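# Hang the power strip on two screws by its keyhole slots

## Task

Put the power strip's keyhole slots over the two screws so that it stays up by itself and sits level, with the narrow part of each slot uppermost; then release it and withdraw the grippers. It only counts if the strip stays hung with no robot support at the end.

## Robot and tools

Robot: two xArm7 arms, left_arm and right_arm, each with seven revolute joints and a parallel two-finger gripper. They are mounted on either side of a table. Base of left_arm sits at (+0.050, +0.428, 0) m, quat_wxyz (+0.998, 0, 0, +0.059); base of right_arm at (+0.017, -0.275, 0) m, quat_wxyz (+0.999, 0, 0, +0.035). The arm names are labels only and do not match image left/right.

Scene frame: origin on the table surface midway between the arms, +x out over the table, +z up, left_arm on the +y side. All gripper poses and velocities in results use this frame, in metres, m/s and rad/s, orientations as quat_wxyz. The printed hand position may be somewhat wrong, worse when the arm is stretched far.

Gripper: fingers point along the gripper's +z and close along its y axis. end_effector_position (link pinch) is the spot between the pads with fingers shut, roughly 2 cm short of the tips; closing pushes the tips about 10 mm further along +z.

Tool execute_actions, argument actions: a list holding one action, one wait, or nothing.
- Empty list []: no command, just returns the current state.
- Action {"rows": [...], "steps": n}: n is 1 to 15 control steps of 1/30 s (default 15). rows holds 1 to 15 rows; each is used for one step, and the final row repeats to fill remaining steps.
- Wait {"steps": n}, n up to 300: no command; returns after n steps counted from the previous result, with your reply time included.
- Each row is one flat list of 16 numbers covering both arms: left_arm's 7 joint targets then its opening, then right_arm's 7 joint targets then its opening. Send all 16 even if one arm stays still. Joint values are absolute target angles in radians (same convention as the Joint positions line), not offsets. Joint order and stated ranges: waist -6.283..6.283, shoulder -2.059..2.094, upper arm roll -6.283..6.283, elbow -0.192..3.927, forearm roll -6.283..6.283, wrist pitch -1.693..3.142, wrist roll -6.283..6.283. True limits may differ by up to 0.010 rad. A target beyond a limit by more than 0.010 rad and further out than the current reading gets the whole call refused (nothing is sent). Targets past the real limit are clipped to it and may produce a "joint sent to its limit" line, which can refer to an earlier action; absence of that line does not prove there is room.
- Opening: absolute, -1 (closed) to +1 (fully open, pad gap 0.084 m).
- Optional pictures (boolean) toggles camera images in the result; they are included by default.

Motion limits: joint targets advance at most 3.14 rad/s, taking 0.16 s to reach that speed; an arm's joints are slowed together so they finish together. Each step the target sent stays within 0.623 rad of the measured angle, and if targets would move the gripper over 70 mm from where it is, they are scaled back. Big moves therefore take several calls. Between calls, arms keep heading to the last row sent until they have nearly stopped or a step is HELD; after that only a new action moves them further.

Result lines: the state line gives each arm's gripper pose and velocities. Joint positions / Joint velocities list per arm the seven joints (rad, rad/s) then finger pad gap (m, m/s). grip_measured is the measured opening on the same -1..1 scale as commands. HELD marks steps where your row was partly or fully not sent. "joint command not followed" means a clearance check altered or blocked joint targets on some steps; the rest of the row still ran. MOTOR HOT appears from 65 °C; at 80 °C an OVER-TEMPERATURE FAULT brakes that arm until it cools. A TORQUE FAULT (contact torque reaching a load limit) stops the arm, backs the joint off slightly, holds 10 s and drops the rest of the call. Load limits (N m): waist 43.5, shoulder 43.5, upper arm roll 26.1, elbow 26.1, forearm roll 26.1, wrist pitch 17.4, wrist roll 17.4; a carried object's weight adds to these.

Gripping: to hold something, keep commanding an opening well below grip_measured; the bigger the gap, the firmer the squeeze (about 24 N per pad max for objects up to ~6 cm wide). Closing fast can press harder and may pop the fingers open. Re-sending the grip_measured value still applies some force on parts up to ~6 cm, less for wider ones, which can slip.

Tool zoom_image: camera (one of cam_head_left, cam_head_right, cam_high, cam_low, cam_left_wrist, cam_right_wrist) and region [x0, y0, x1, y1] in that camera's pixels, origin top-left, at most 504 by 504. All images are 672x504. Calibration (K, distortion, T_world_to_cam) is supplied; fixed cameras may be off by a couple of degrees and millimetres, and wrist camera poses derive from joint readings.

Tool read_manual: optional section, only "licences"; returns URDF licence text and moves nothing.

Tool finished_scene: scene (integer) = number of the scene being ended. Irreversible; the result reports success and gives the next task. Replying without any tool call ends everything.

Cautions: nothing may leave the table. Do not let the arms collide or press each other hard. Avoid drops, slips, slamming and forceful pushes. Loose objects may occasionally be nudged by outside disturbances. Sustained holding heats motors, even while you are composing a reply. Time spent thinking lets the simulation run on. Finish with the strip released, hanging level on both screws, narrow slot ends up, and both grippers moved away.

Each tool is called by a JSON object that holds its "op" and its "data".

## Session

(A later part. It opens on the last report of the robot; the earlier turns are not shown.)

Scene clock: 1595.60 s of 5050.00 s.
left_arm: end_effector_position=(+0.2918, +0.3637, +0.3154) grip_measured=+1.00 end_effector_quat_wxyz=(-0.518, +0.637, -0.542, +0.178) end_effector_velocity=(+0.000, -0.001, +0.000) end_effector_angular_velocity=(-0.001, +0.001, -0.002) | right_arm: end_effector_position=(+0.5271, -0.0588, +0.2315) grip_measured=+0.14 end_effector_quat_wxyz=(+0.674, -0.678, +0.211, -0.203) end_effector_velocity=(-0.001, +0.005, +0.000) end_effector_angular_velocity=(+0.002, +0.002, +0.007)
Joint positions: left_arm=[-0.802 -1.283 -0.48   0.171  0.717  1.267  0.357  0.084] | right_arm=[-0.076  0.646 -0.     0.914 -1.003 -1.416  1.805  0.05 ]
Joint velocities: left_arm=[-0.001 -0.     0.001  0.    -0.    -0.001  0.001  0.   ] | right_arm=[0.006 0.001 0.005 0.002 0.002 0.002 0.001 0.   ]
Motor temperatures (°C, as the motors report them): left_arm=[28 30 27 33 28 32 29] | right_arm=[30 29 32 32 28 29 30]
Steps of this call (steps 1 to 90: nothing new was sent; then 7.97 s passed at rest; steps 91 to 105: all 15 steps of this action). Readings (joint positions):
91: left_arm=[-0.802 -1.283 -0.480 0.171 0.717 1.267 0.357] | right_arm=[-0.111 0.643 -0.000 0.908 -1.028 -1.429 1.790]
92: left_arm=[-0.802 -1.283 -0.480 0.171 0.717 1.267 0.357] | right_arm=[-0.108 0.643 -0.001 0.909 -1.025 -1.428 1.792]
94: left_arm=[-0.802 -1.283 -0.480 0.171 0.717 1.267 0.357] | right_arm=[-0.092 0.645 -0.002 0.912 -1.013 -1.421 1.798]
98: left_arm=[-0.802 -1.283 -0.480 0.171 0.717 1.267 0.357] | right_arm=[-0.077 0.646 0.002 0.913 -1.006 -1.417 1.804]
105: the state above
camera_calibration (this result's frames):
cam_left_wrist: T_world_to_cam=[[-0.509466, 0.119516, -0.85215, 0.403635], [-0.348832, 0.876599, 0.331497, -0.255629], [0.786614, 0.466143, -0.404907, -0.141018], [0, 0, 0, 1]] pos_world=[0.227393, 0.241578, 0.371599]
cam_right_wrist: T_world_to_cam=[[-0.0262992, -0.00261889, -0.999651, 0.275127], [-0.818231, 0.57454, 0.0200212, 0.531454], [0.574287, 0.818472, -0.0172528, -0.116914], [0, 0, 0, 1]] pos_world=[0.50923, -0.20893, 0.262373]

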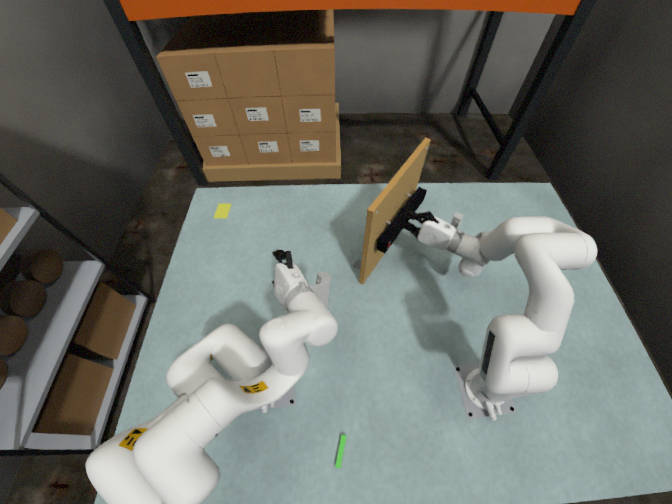

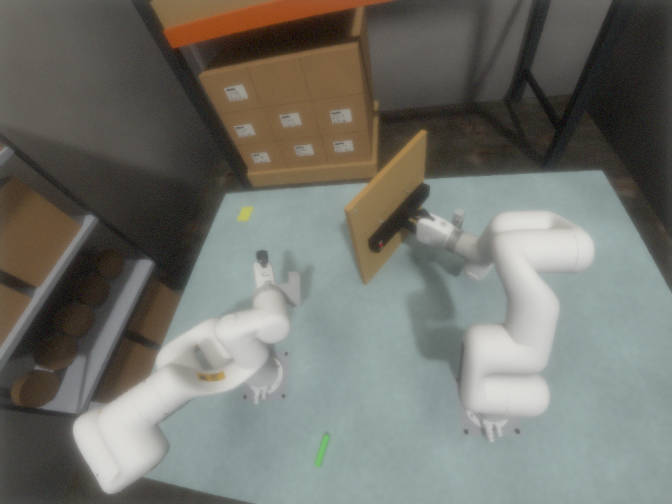

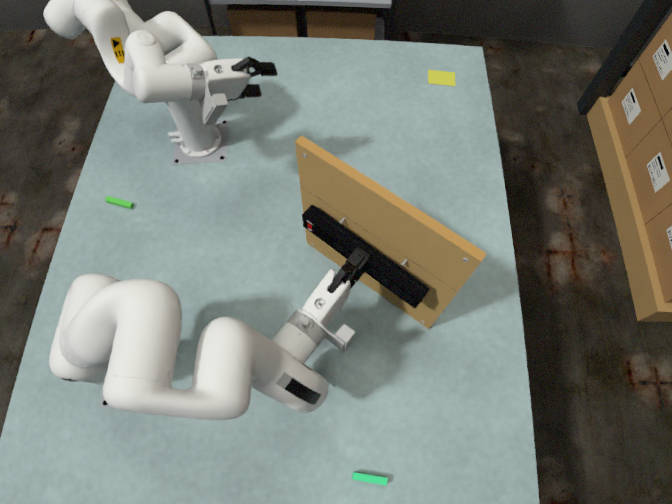

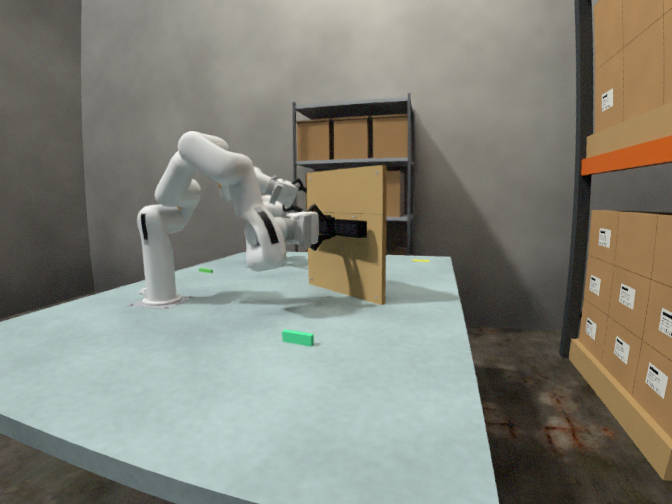

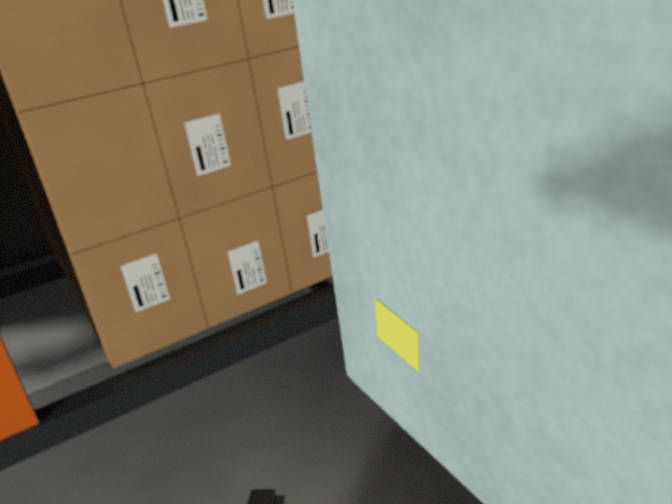

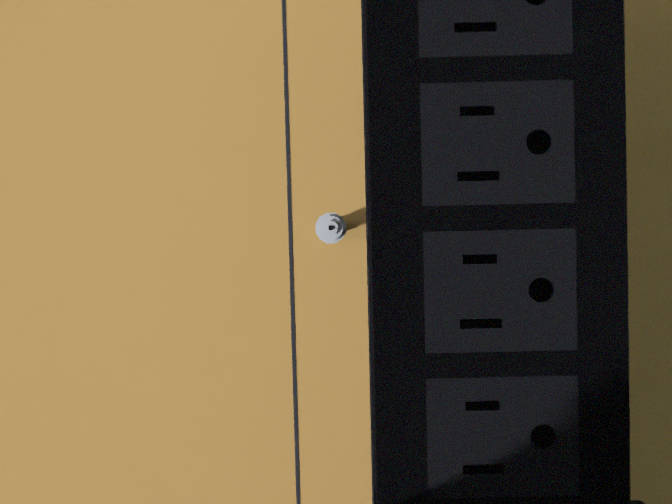

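{"op": "execute_actions", "data": {"actions": [{"rows":[[-0.802,-1.283,-0.48,0.171,0.717,1.267,0.357,1,-0.0755,0.541,0,0.8965,-1.003,-1.3735,1.867,-1]],"steps":15}]}}

{"op": "zoom_image", "data": {"camera": "cam_high", "region": [290,180,440,300]}}

Scene clock: 1606.33 s of 5050.00 s.
left_arm: end_effector_position=(+0.2918, +0.3637, +0.3154) grip_measured=+1.00 end_effector_quat_wxyz=(-0.518, +0.637, -0.542, +0.178) end_effector_velocity=(+0.000, +0.000, +0.000) end_effector_angular_velocity=(-0.001, +0.000, +0.001) | right_arm: end_effector_position=(+0.5293, -0.0599, +0.2678) grip_measured=+0.13 end_effector_quat_wxyz=(+0.673, -0.676, +0.212, -0.212) end_effector_velocity=(-0.002, +0.000, +0.000) end_effector_angular_velocity=(+0.004, +0.007, +0.003)
Joint positions: left_arm=[-0.802 -1.283 -0.48   0.171  0.717  1.267  0.357  0.084] | right_arm=[-0.078  0.543 -0.003  0.894 -1.003 -1.374  1.866  0.05 ]
Joint velocities: left_arm=[ 0.001 -0.     0.001  0.    -0.    -0.     0.    -0.   ] | right_arm=[-0.    -0.004 -0.001 -0.006 -0.003 -0.002  0.007 -0.006]
Motor temperatures (°C, as the motors report them): left_arm=[28 30 27 33 28 32 29] | right_arm=[30 29 32 32 28 29 30]
Steps of this call (steps 1 to 15: the robot went on to your last target; steps 16 to 90: nothing new was sent; then 7.23 s passed at rest; steps 91 to 105: all 15 steps of this action). Readings (joint positions):
91: left_arm=[-0.802 -1.283 -0.480 0.171 0.717 1.267 0.357] | right_arm=[-0.076 0.646 -0.000 0.914 -1.003 -1.415 1.805]
92: left_arm=[-0.802 -1.283 -0.480 0.171 0.717 1.267 0.357] | right_arm=[-0.076 0.643 -0.000 0.913 -1.003 -1.413 1.808]
94: left_arm=[-0.802 -1.283 -0.480 0.171 0.717 1.267 0.357] | right_arm=[-0.076 0.612 -0.001 0.904 -1.004 -1.395 1.828]
98: left_arm=[-0.802 -1.283 -0.480 0.171 0.717 1.267 0.357] | right_arm=[-0.079 0.555 -0.008 0.897 -1.003 -1.371 1.857]
105: the state above
camera_calibration (this result's frames):
cam_left_wrist: T_world_to_cam=[[-0.509466, 0.119516, -0.85215, 0.403635], [-0.348832, 0.876599, 0.331497, -0.255629], [0.786614, 0.466144, -0.404906, -0.141018], [0, 0, 0, 1]] pos_world=[0.227393, 0.241578, 0.371599]
cam_right_wrist: T_world_to_cam=[[-0.0162054, -0.00296352, -0.999864, 0.306091], [-0.809479, 0.587038, 0.0113798, 0.531551], [0.586925, 0.809554, -0.0119121, -0.125234], [0, 0, 0, 1]] pos_world=[0.508743, -0.209751, 0.298508]

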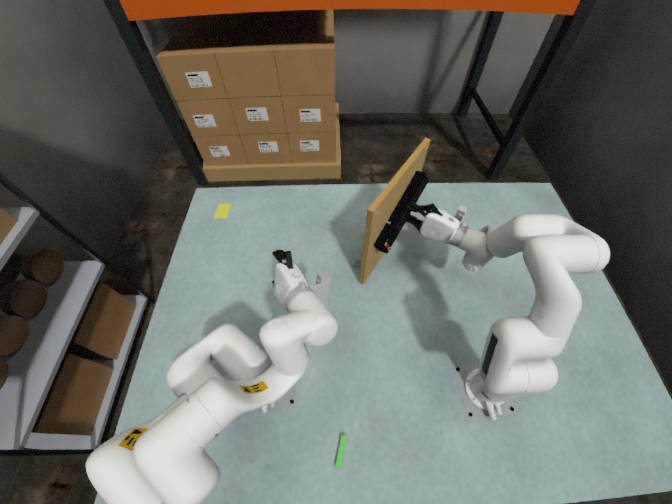

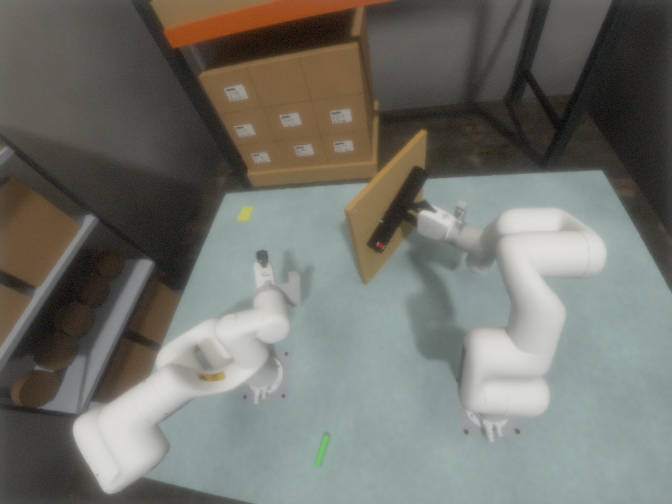

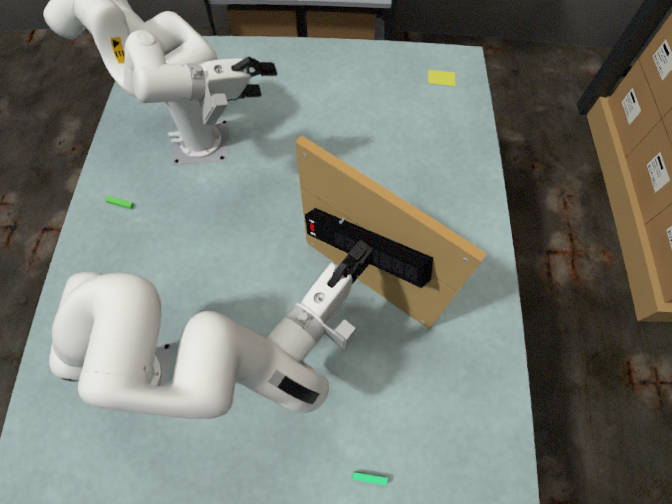

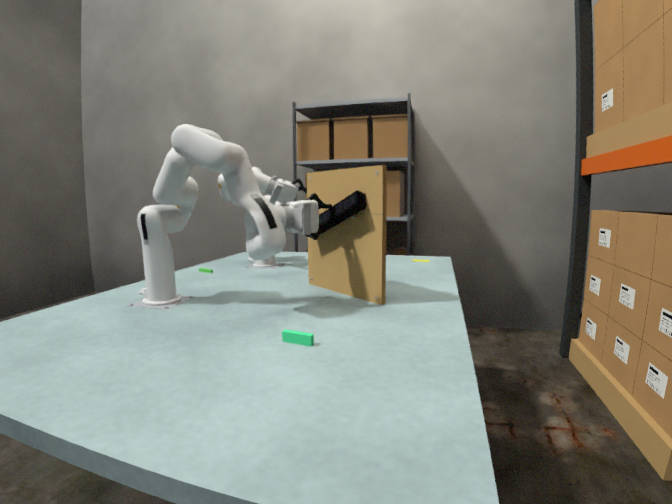

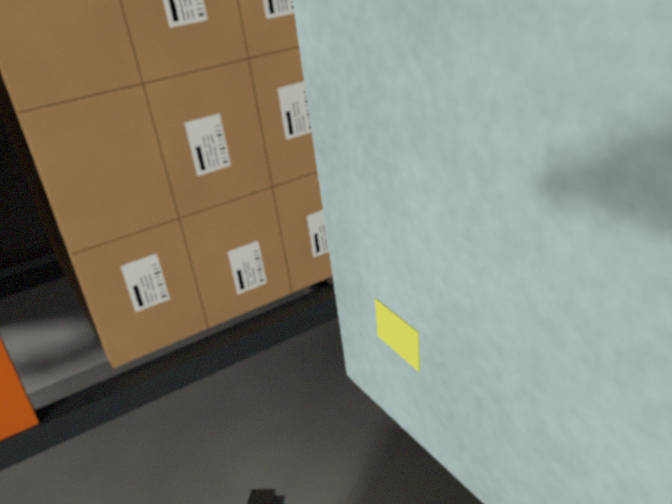

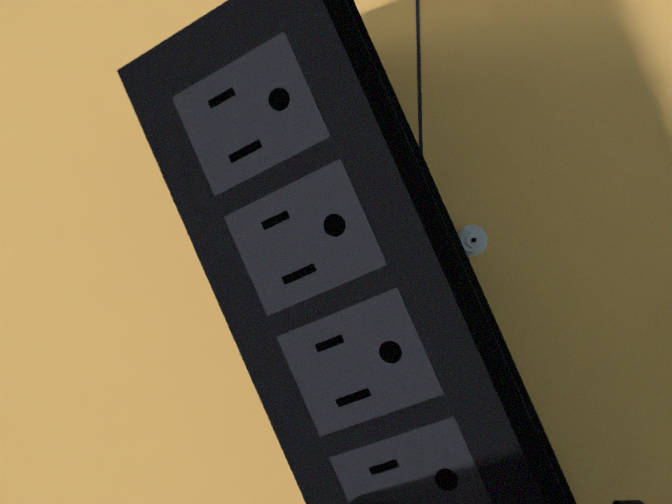

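Region (290, 180, 440, 300) of cam_high's 672x504 image, scaled by 3.360, with more detail than that image has; it fills the top 403 rows of this view, and the rest is white.

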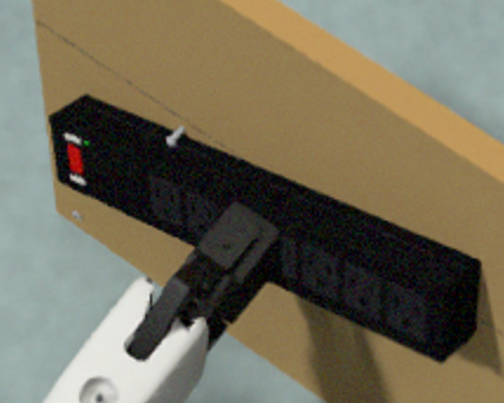

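{"op": "execute_actions", "data": {"actions": [{"rows":[[-0.802,-1.283,-0.48,0.171,0.717,1.267,0.357,1,-0.0755,0.565,0,0.90,-1.003,-1.383,1.85,-1],[-0.802,-1.283,-0.48,0.171,0.717,1.267,0.357,1,-0.0755,0.565,0,0.90,-1.003,-1.383,1.85,-1],[-0.802,-1.283,-0.48,0.171,0.717,1.267,0.357,1,-0.0755,0.565,0,0.90,-1.003,-1.383,1.85,-1],[-0.802,-1.283,-0.48,0.171,0.717,1.267,0.357,1,-0.0755,0.565,0,0.90,-1.003,-1.383,1.85,-1],[-0.802,-1.283,-0.48,0.171,0.717,1.267,0.357,1,-0.0755,0.565,0,0.90,-1.003,-1.383,1.85,-1],[-0.802,-1.283,-0.48,0.171,0.717,1.267,0.357,1,-0.145,0.54,0,0.845,-1.066,-1.417,1.836,-1]],"steps":15}]}}

Scene clock: 1613.37 s of 5050.00 s.
left_arm: end_effector_position=(+0.2918, +0.3637, +0.3154) grip_measured=+1.00 end_effector_quat_wxyz=(-0.518, +0.637, -0.542, +0.178) end_effector_velocity=(+0.000, -0.000, +0.000) end_effector_angular_velocity=(-0.002, +0.000, -0.001) | right_arm: end_effector_position=(+0.5139, -0.0797, +0.2636) grip_measured=-0.89 end_effector_quat_wxyz=(+0.677, -0.675, +0.205, -0.209) end_effector_velocity=(-0.001, -0.031, -0.006) end_effector_angular_velocity=(+0.002, +0.012, -0.038)
Joint positions: left_arm=[-0.802 -1.283 -0.48   0.171  0.717  1.267  0.357  0.084] | right_arm=[-0.139  0.538  0.004  0.851 -1.063 -1.417  1.837  0.005]
Joint velocities: left_arm=[-0.    -0.001  0.001  0.001 -0.    -0.001  0.    -0.   ] | right_arm=[-0.055 -0.001 -0.016 -0.031 -0.026 -0.024 -0.006 -0.218]
Motor temperatures (°C, as the motors report them): left_arm=[28 30 27 33 28 32 29] | right_arm=[30 30 33 33 28 30 30]
Steps of this call (steps 1 to 15: the robot went on to your last target; steps 16 to 90: nothing new was sent; then 3.53 s passed at rest; steps 91 to 105: all 15 steps of this action). Readings (joint positions):
91: left_arm=[-0.802 -1.283 -0.480 0.171 0.717 1.267 0.357] | right_arm=[-0.075 0.541 -0.005 0.895 -1.003 -1.373 1.867]
92: left_arm=[-0.802 -1.283 -0.480 0.171 0.717 1.267 0.357] | right_arm=[-0.075 0.544 -0.005 0.896 -1.003 -1.375 1.864]
94: left_arm=[-0.802 -1.283 -0.480 0.171 0.717 1.267 0.357] | right_arm=[-0.076 0.553 -0.004 0.901 -1.002 -1.383 1.857]
98: left_arm=[-0.802 -1.283 -0.480 0.171 0.717 1.267 0.357] | right_arm=[-0.090 0.554 0.002 0.893 -1.016 -1.392 1.848]
105: the state above
camera_calibration (this result's frames):
cam_left_wrist: T_world_to_cam=[[-0.509466, 0.119516, -0.852151, 0.403635], [-0.348832, 0.876599, 0.331497, -0.255629], [0.786614, 0.466144, -0.404906, -0.141018], [0, 0, 0, 1]] pos_world=[0.227393, 0.241578, 0.371599]
cam_right_wrist: T_world_to_cam=[[-0.0086836, 0.000340491, -0.999962, 0.29808], [-0.817587, 0.575758, 0.00729592, 0.535151], [0.575739, 0.81762, -0.00472127, -0.0957638], [0, 0, 0, 1]] pos_world=[0.495256, -0.229921, 0.293712]

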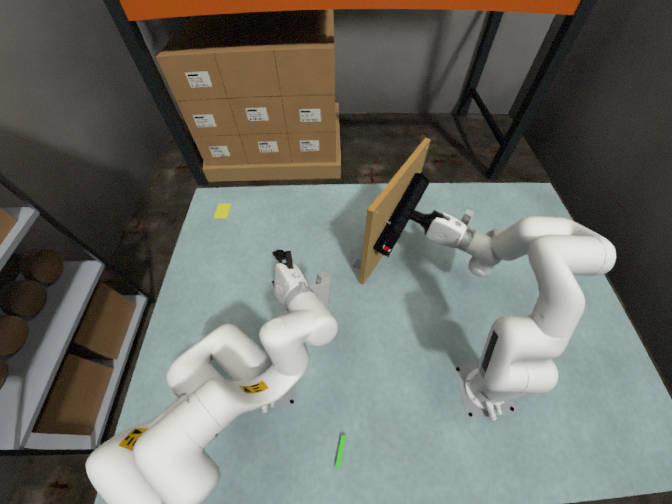

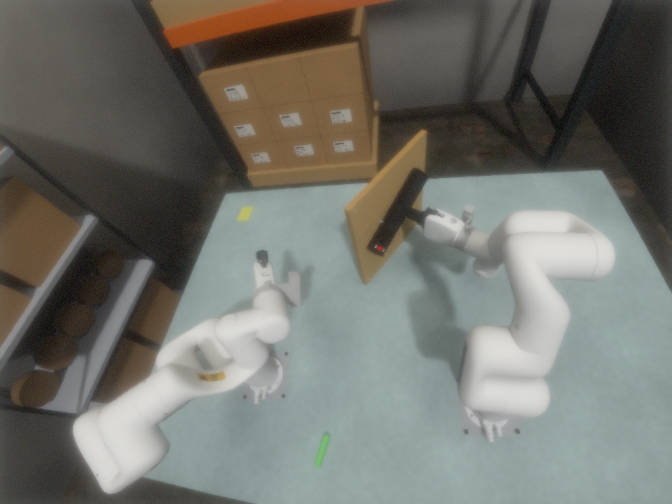

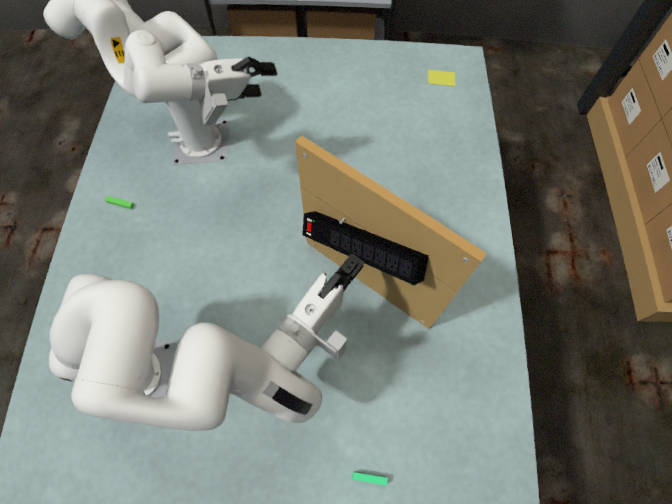

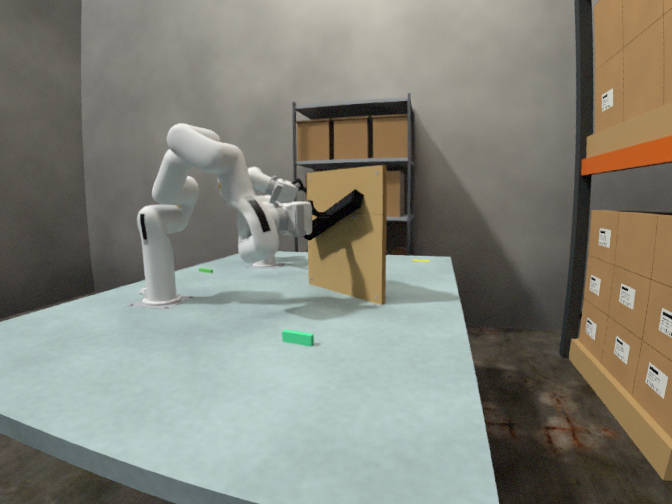

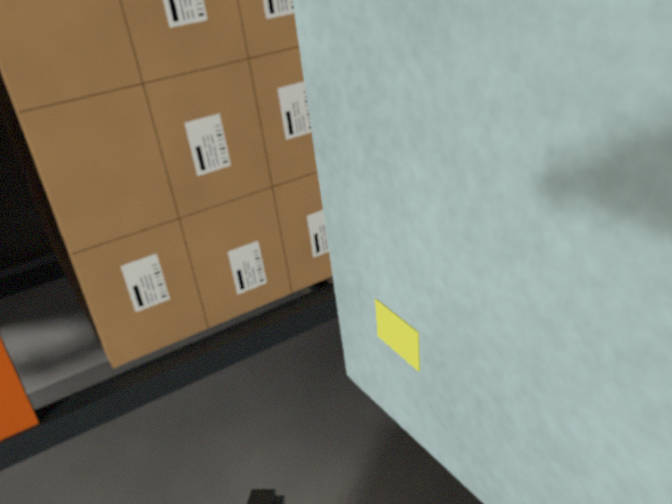

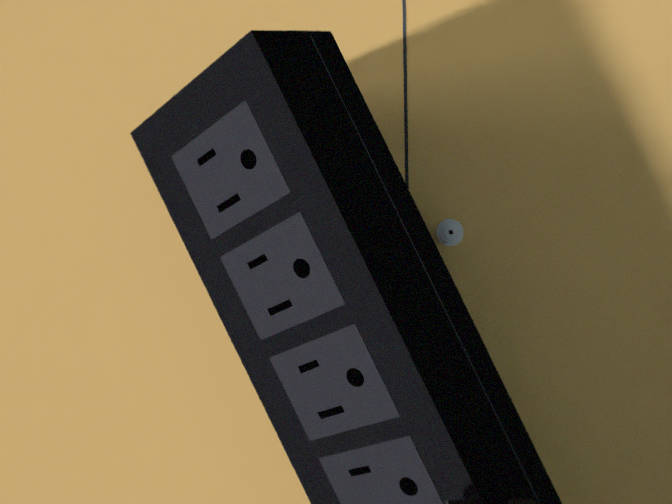

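{"op": "execute_actions", "data": {"actions": [{"rows":[[-0.802,-1.283,-0.48,0.171,0.717,1.267,0.357,1,-0.145,0.54,0,0.845,-1.066,-1.417,1.39,1]],"steps":15}]}}

Scene clock: 1620.70 s of 5050.00 s.
left_arm: end_effector_position=(+0.2918, +0.3637, +0.3154) grip_measured=+1.00 end_effector_quat_wxyz=(-0.518, +0.637, -0.542, +0.178) end_effector_velocity=(-0.000, +0.000, -0.000) end_effector_angular_velocity=(+0.001, -0.000, +0.001) | right_arm: end_effector_position=(+0.5139, -0.0840, +0.2606) grip_measured=+1.00 end_effector_quat_wxyz=(-0.614, +0.706, -0.059, +0.350) end_effector_velocity=(-0.000, +0.000, -0.001) end_effector_angular_velocity=(-0.078, -0.109, +0.001)
Joint positions: left_arm=[-0.802 -1.283 -0.48   0.171  0.717  1.267  0.357  0.084] | right_arm=[-0.145  0.54  -0.     0.845 -1.066 -1.417  1.403  0.084]
Joint velocities: left_arm=[ 0.    -0.    -0.    -0.001  0.     0.001  0.     0.   ] | right_arm=[ 0.     0.     0.001 -0.001 -0.     0.001 -0.136  0.   ]
Motor temperatures (°C, as the motors report them): left_arm=[28 30 27 33 28 32 29] | right_arm=[30 29 32 32 28 30 30]
Steps of this call (steps 1 to 15: the robot went on to your last target; steps 16 to 90: nothing new was sent; then 3.83 s passed at rest; steps 91 to 105: all 15 steps of this action). Readings (joint positions):
91: left_arm=[-0.802 -1.283 -0.480 0.171 0.717 1.267 0.357] | right_arm=[-0.145 0.540 -0.000 0.845 -1.066 -1.417 1.836]
92: left_arm=[-0.802 -1.283 -0.480 0.171 0.717 1.267 0.357] | right_arm=[-0.145 0.540 -0.000 0.845 -1.066 -1.417 1.831]
94: left_arm=[-0.802 -1.283 -0.480 0.171 0.717 1.267 0.357] | right_arm=[-0.145 0.540 0.000 0.845 -1.066 -1.417 1.789]
98: left_arm=[-0.802 -1.283 -0.480 0.171 0.717 1.267 0.357] | right_arm=[-0.145 0.540 0.000 0.845 -1.066 -1.417 1.559]
105: the state above
camera_calibration (this result's frames):
cam_left_wrist: T_world_to_cam=[[-0.509466, 0.119516, -0.85215, 0.403635], [-0.348832, 0.876599, 0.331497, -0.255629], [0.786613, 0.466144, -0.404906, -0.141018], [0, 0, 0, 1]] pos_world=[0.227393, 0.241578, 0.371599]
cam_right_wrist: T_world_to_cam=[[0.331976, -0.240917, -0.912004, 0.0767588], [-0.74174, 0.53064, -0.410174, 0.603617], [0.582764, 0.812638, -0.00253818, -0.0968655], [0, 0, 0, 1]] pos_world=[0.478694, -0.223094, 0.317346]

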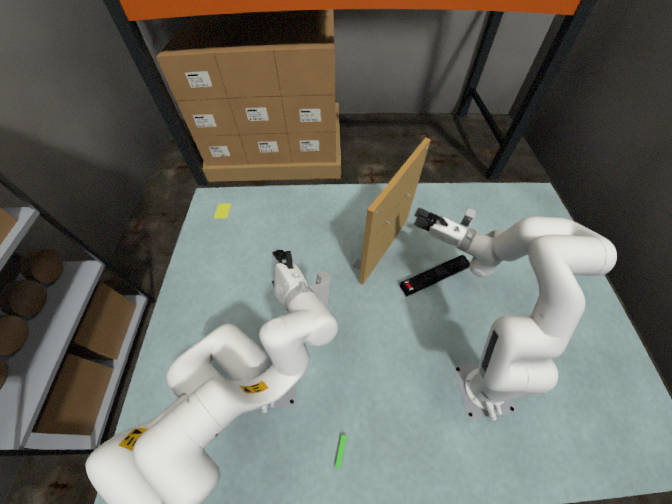

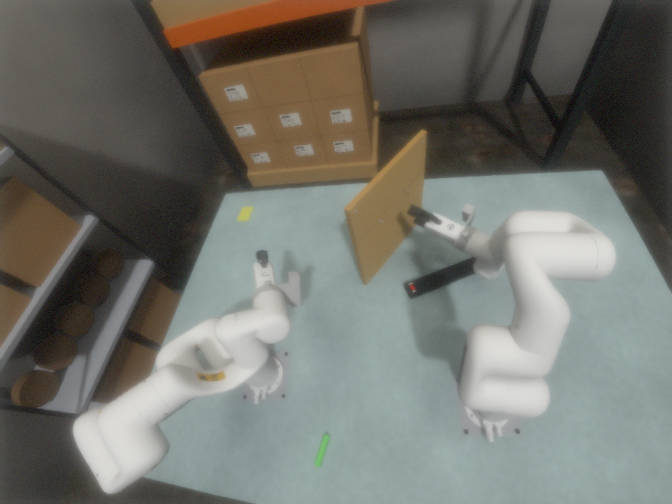

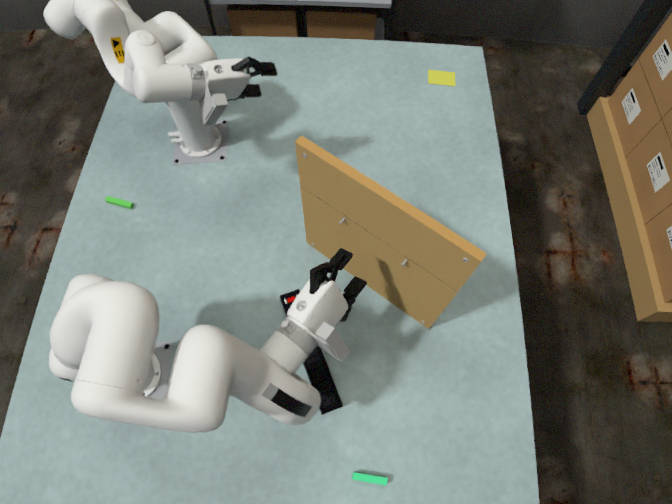

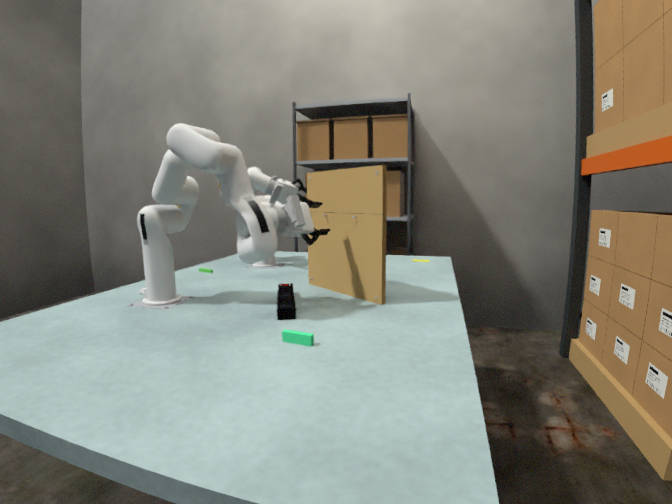

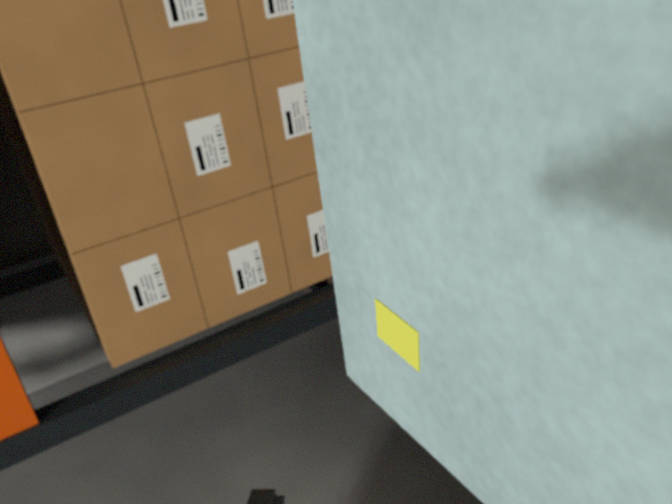

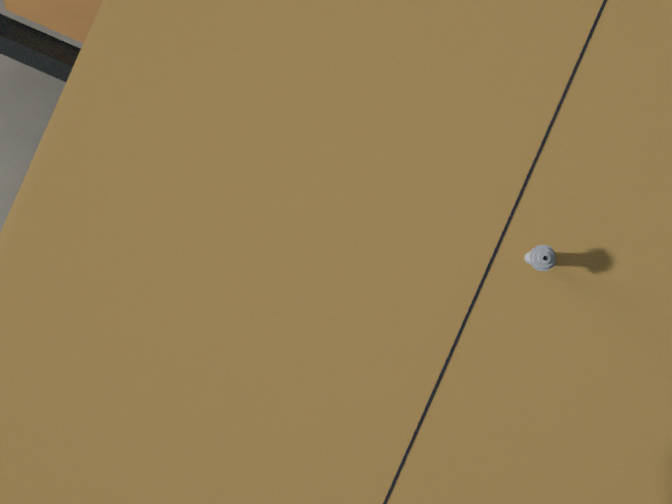

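{"op": "execute_actions", "data": {"actions": [{"rows":[[-0.802,-1.283,-0.48,0.171,0.717,1.267,0.357,1,-0.8,0.4,0,0.6,-0.6,-1.595,1.503,1]],"steps":15}], "pictures": false}}

{"op": "execute_actions", "data": {"actions": [{"steps":30}], "pictures": false}}

{"op": "execute_actions", "data": {"actions": [{"rows":[[-0.802,-1.283,-0.48,0.171,0.717,1.267,0.357,1,-0.92,0.1,0,1.0,0,-0.5,1.57,1]],"steps":15}], "pictures": false}}

{"op": "execute_actions", "data": {"actions": [{"steps":25}]}}

Scene clock: 1627.20 s of 5050.00 s.
left_arm: end_effector_position=(+0.2918, +0.3637, +0.3154) grip_measured=+1.00 end_effector_quat_wxyz=(-0.518, +0.637, -0.542, +0.178) end_effector_velocity=(+0.000, +0.000, -0.000) end_effector_angular_velocity=(+0.000, +0.000, +0.001) | right_arm: end_effector_position=(+0.5441, -0.2827, +0.2915) grip_measured=+1.00 end_effector_quat_wxyz=(-0.560, +0.619, -0.259, +0.486) end_effector_velocity=(-0.029, -0.474, +0.063) end_effector_angular_velocity=(+0.356, -0.062, -1.166)
Joint positions: left_arm=[-0.802 -1.283 -0.48   0.171  0.717  1.267  0.357  0.084] | right_arm=[-0.455  0.473 -0.001  0.729 -0.844 -1.502  1.444  0.084]
Joint velocities: left_arm=[ 0.001 -0.     0.    -0.001  0.     0.001 -0.     0.   ] | right_arm=[-0.723 -0.154  0.001 -0.269  0.51  -0.196  0.124  0.   ]
Motor temperatures (°C, as the motors report them): left_arm=[28 30 27 33 28 32 29] | right_arm=[30 29 32 32 28 30 30]
Steps of this call (steps 1 to 30: the robot went on to your last target; steps 31 to 90: nothing new was sent; then 3.00 s passed at rest; steps 91 to 105: all 15 steps of this action). Readings (joint positions):
91: left_arm=[-0.802 -1.283 -0.480 0.171 0.717 1.267 0.357] | right_arm=[-0.145 0.540 0.000 0.845 -1.066 -1.417 1.390]
92: left_arm=[-0.802 -1.283 -0.480 0.171 0.717 1.267 0.357] | right_arm=[-0.148 0.539 0.001 0.843 -1.063 -1.418 1.391]
94: left_arm=[-0.802 -1.283 -0.480 0.171 0.717 1.267 0.357] | right_arm=[-0.182 0.531 0.006 0.828 -1.035 -1.428 1.398]
98: left_arm=[-0.802 -1.283 -0.480 0.171 0.717 1.267 0.357] | right_arm=[-0.286 0.509 -0.001 0.792 -0.964 -1.456 1.415]
105: the state above

Scene clock: 1628.20 s of 5050.00 s.
left_arm: end_effector_position=(+0.2918, +0.3637, +0.3154) grip_measured=+1.00 end_effector_quat_wxyz=(-0.518, +0.637, -0.542, +0.178) end_effector_velocity=(+0.000, +0.000, -0.000) end_effector_angular_velocity=(-0.000, +0.001, +0.000) | right_arm: end_effector_position=(+0.4771, -0.4978, +0.3175) grip_measured=+1.00 end_effector_quat_wxyz=(-0.457, +0.465, -0.436, +0.620) end_effector_velocity=(-0.001, -0.002, +0.001) end_effector_angular_velocity=(-0.001, -0.002, -0.005)
Joint positions: left_arm=[-0.802 -1.283 -0.48   0.171  0.717  1.267  0.357  0.084] | right_arm=[-0.8    0.4    0.     0.6   -0.6   -1.595  1.503  0.084]
Joint velocities: left_arm=[ 0.001  0.     0.001 -0.    -0.    -0.001  0.001  0.   ] | right_arm=[-0.002 -0.001 -0.001  0.     0.003 -0.001 -0.     0.   ]
Motor temperatures (°C, as the motors report them): left_arm=[28 30 27 33 28 32 29] | right_arm=[30 29 32 32 28 30 30]
Steps of this call (steps 1 to 30: the robot went on to your last target). Readings (joint positions):
1: left_arm=[-0.802 -1.283 -0.480 0.171 0.717 1.267 0.357] | right_arm=[-0.479 0.468 -0.001 0.720 -0.827 -1.508 1.448]
2: left_arm=[-0.802 -1.283 -0.480 0.171 0.717 1.267 0.357] | right_arm=[-0.504 0.463 -0.001 0.711 -0.810 -1.515 1.452]
4: left_arm=[-0.802 -1.283 -0.480 0.171 0.717 1.267 0.357] | right_arm=[-0.552 0.453 -0.001 0.693 -0.776 -1.528 1.460]
8: left_arm=[-0.802 -1.283 -0.480 0.171 0.717 1.267 0.357] | right_arm=[-0.649 0.432 -0.000 0.657 -0.707 -1.554 1.477]
30: the state above

Scene clock: 1628.70 s of 5050.00 s.
left_arm: end_effector_position=(+0.2918, +0.3637, +0.3154) grip_measured=+1.00 end_effector_quat_wxyz=(-0.518, +0.637, -0.542, +0.178) end_effector_velocity=(-0.000, -0.000, +0.000) end_effector_angular_velocity=(+0.001, +0.000, +0.000) | right_arm: end_effector_position=(+0.4862, -0.6560, +0.4086) grip_measured=+1.00 end_effector_quat_wxyz=(-0.309, +0.369, -0.539, +0.691) end_effector_velocity=(-0.043, -0.375, +0.154) end_effector_angular_velocity=(+0.517, +0.262, -0.982)
Joint positions: left_arm=[-0.802 -1.283 -0.48   0.171  0.717  1.267  0.357  0.084] | right_arm=[-0.866  0.234  0.     0.821 -0.269 -1.149  1.54   0.084]
Joint velocities: left_arm=[-0.     0.001 -0.001  0.001 -0.     0.001 -0.    -0.   ] | right_arm=[-0.151 -0.378  0.001  0.503  0.755  1.466  0.084 -0.   ]
Motor temperatures (°C, as the motors report them): left_arm=[28 30 27 33 28 32 29] | right_arm=[30 29 32 32 28 30 30]
Steps of this call (steps 1 to 15: all 15 steps of this action). Readings (joint positions):
1: left_arm=[-0.802 -1.283 -0.480 0.171 0.717 1.267 0.357] | right_arm=[-0.800 0.400 0.000 0.600 -0.600 -1.595 1.503]
2: left_arm=[-0.802 -1.283 -0.480 0.171 0.717 1.267 0.357] | right_arm=[-0.800 0.399 0.000 0.602 -0.596 -1.590 1.503]
4: left_arm=[-0.802 -1.283 -0.480 0.171 0.717 1.267 0.357] | right_arm=[-0.807 0.382 0.002 0.624 -0.559 -1.550 1.508]
8: left_arm=[-0.802 -1.283 -0.480 0.171 0.717 1.267 0.357] | right_arm=[-0.830 0.324 0.000 0.702 -0.448 -1.427 1.520]
15: the state above

Scene clock: 1629.53 s of 5050.00 s.
left_arm: end_effector_position=(+0.2918, +0.3637, +0.3154) grip_measured=+1.00 end_effector_quat_wxyz=(-0.518, +0.637, -0.542, +0.178) end_effector_velocity=(+0.000, +0.000, +0.000) end_effector_angular_velocity=(-0.001, +0.000, +0.001) | right_arm: end_effector_position=(+0.4511, -0.7696, +0.4329) grip_measured=+1.00 end_effector_quat_wxyz=(+0.227, -0.270, +0.716, -0.603) end_effector_velocity=(-0.001, -0.001, +0.001) end_effector_angular_velocity=(+0.002, -0.002, -0.004)
Joint positions: left_arm=[-0.802 -1.283 -0.48   0.171  0.717  1.267  0.357  0.084] | right_arm=[-0.92   0.1    0.     1.    -0.    -0.5    1.57   0.084]
Joint velocities: left_arm=[ 0.001 -0.     0.001  0.    -0.     0.    -0.    -0.   ] | right_arm=[-0.002 -0.002 -0.     0.001  0.003  0.005  0.    -0.   ]
Motor temperatures (°C, as the motors report them): left_arm=[28 30 27 33 28 32 29] | right_arm=[30 29 32 32 28 30 30]
Steps of this call (steps 1 to 25: the robot went on to your last target). Readings (joint positions):
1: left_arm=[-0.802 -1.283 -0.480 0.171 0.717 1.267 0.357] | right_arm=[-0.871 0.222 0.000 0.838 -0.244 -1.098 1.543]
2: left_arm=[-0.802 -1.283 -0.480 0.171 0.717 1.267 0.357] | right_arm=[-0.876 0.209 0.000 0.855 -0.218 -1.042 1.546]
4: left_arm=[-0.802 -1.283 -0.480 0.171 0.717 1.267 0.357] | right_arm=[-0.887 0.183 0.000 0.889 -0.166 -0.917 1.551]
8: left_arm=[-0.802 -1.283 -0.480 0.171 0.717 1.267 0.357] | right_arm=[-0.908 0.130 -0.001 0.961 -0.060 -0.651 1.563]
25: the state above
camera_calibration (this result's frames):
cam_left_wrist: T_world_to_cam=[[-0.509466, 0.119516, -0.85215, 0.403635], [-0.348832, 0.876599, 0.331497, -0.255629], [0.786614, 0.466144, -0.404907, -0.141018], [0, 0, 0, 1]] pos_world=[0.227393, 0.241578, 0.371599]
cam_right_wrist: T_world_to_cam=[[-0.10983, 0.141081, -0.983887, 0.614011], [0.764714, 0.644332, 0.00702818, 0.218923], [0.634941, -0.75162, -0.178654, -0.653844], [0, 0, 0, 1]] pos_world=[0.315176, -0.719126, 0.485767]

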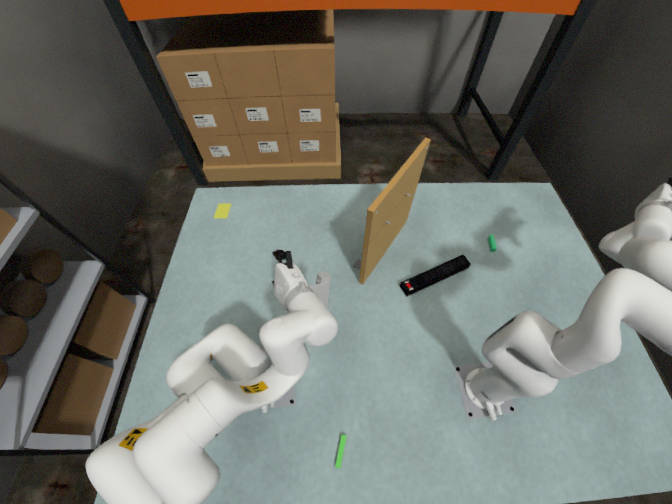

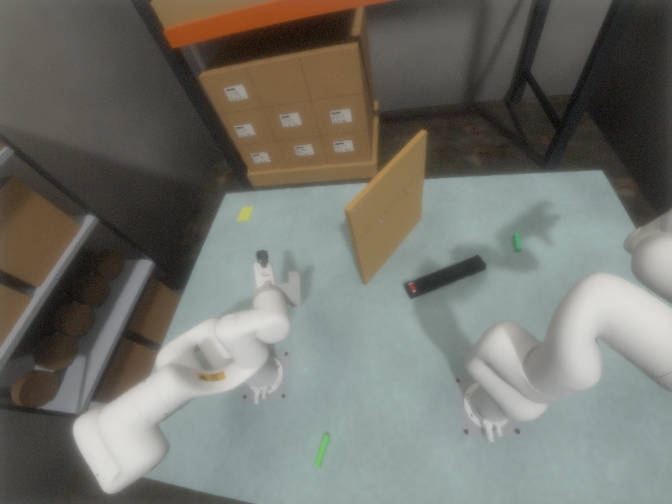

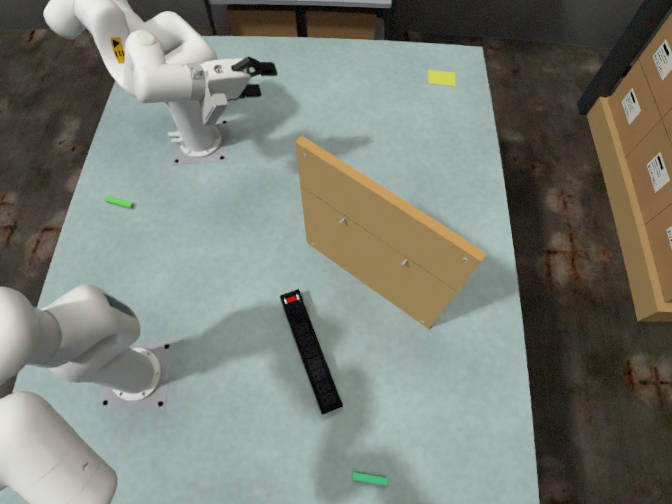

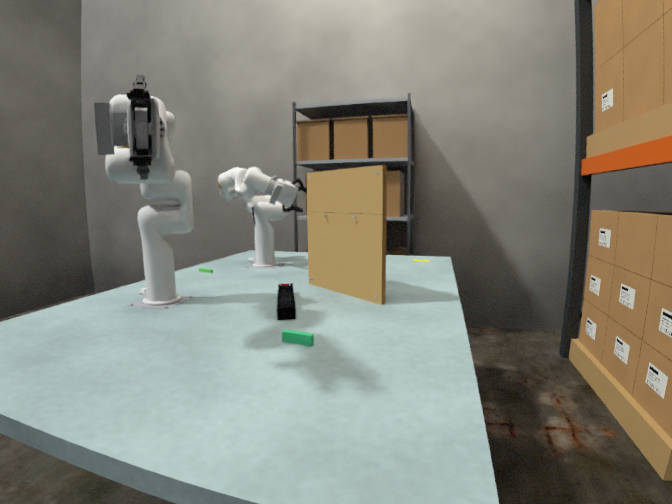

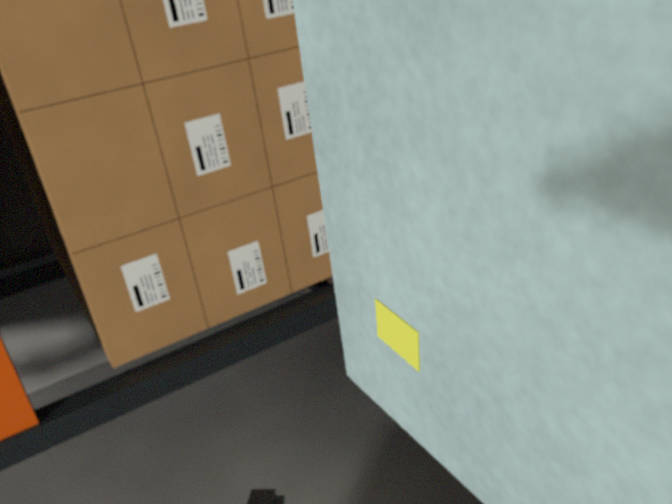

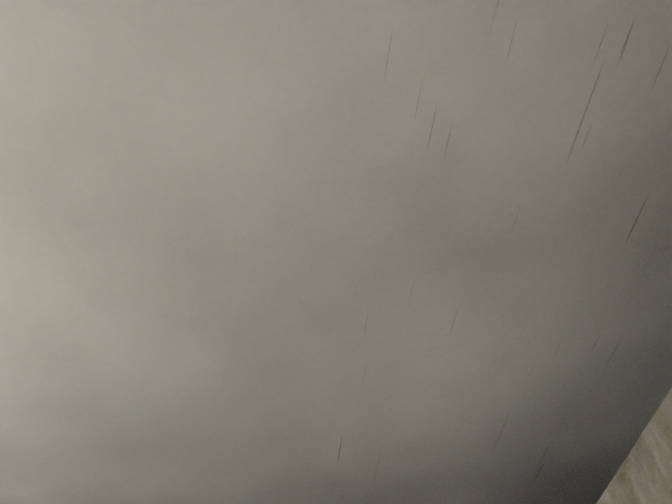

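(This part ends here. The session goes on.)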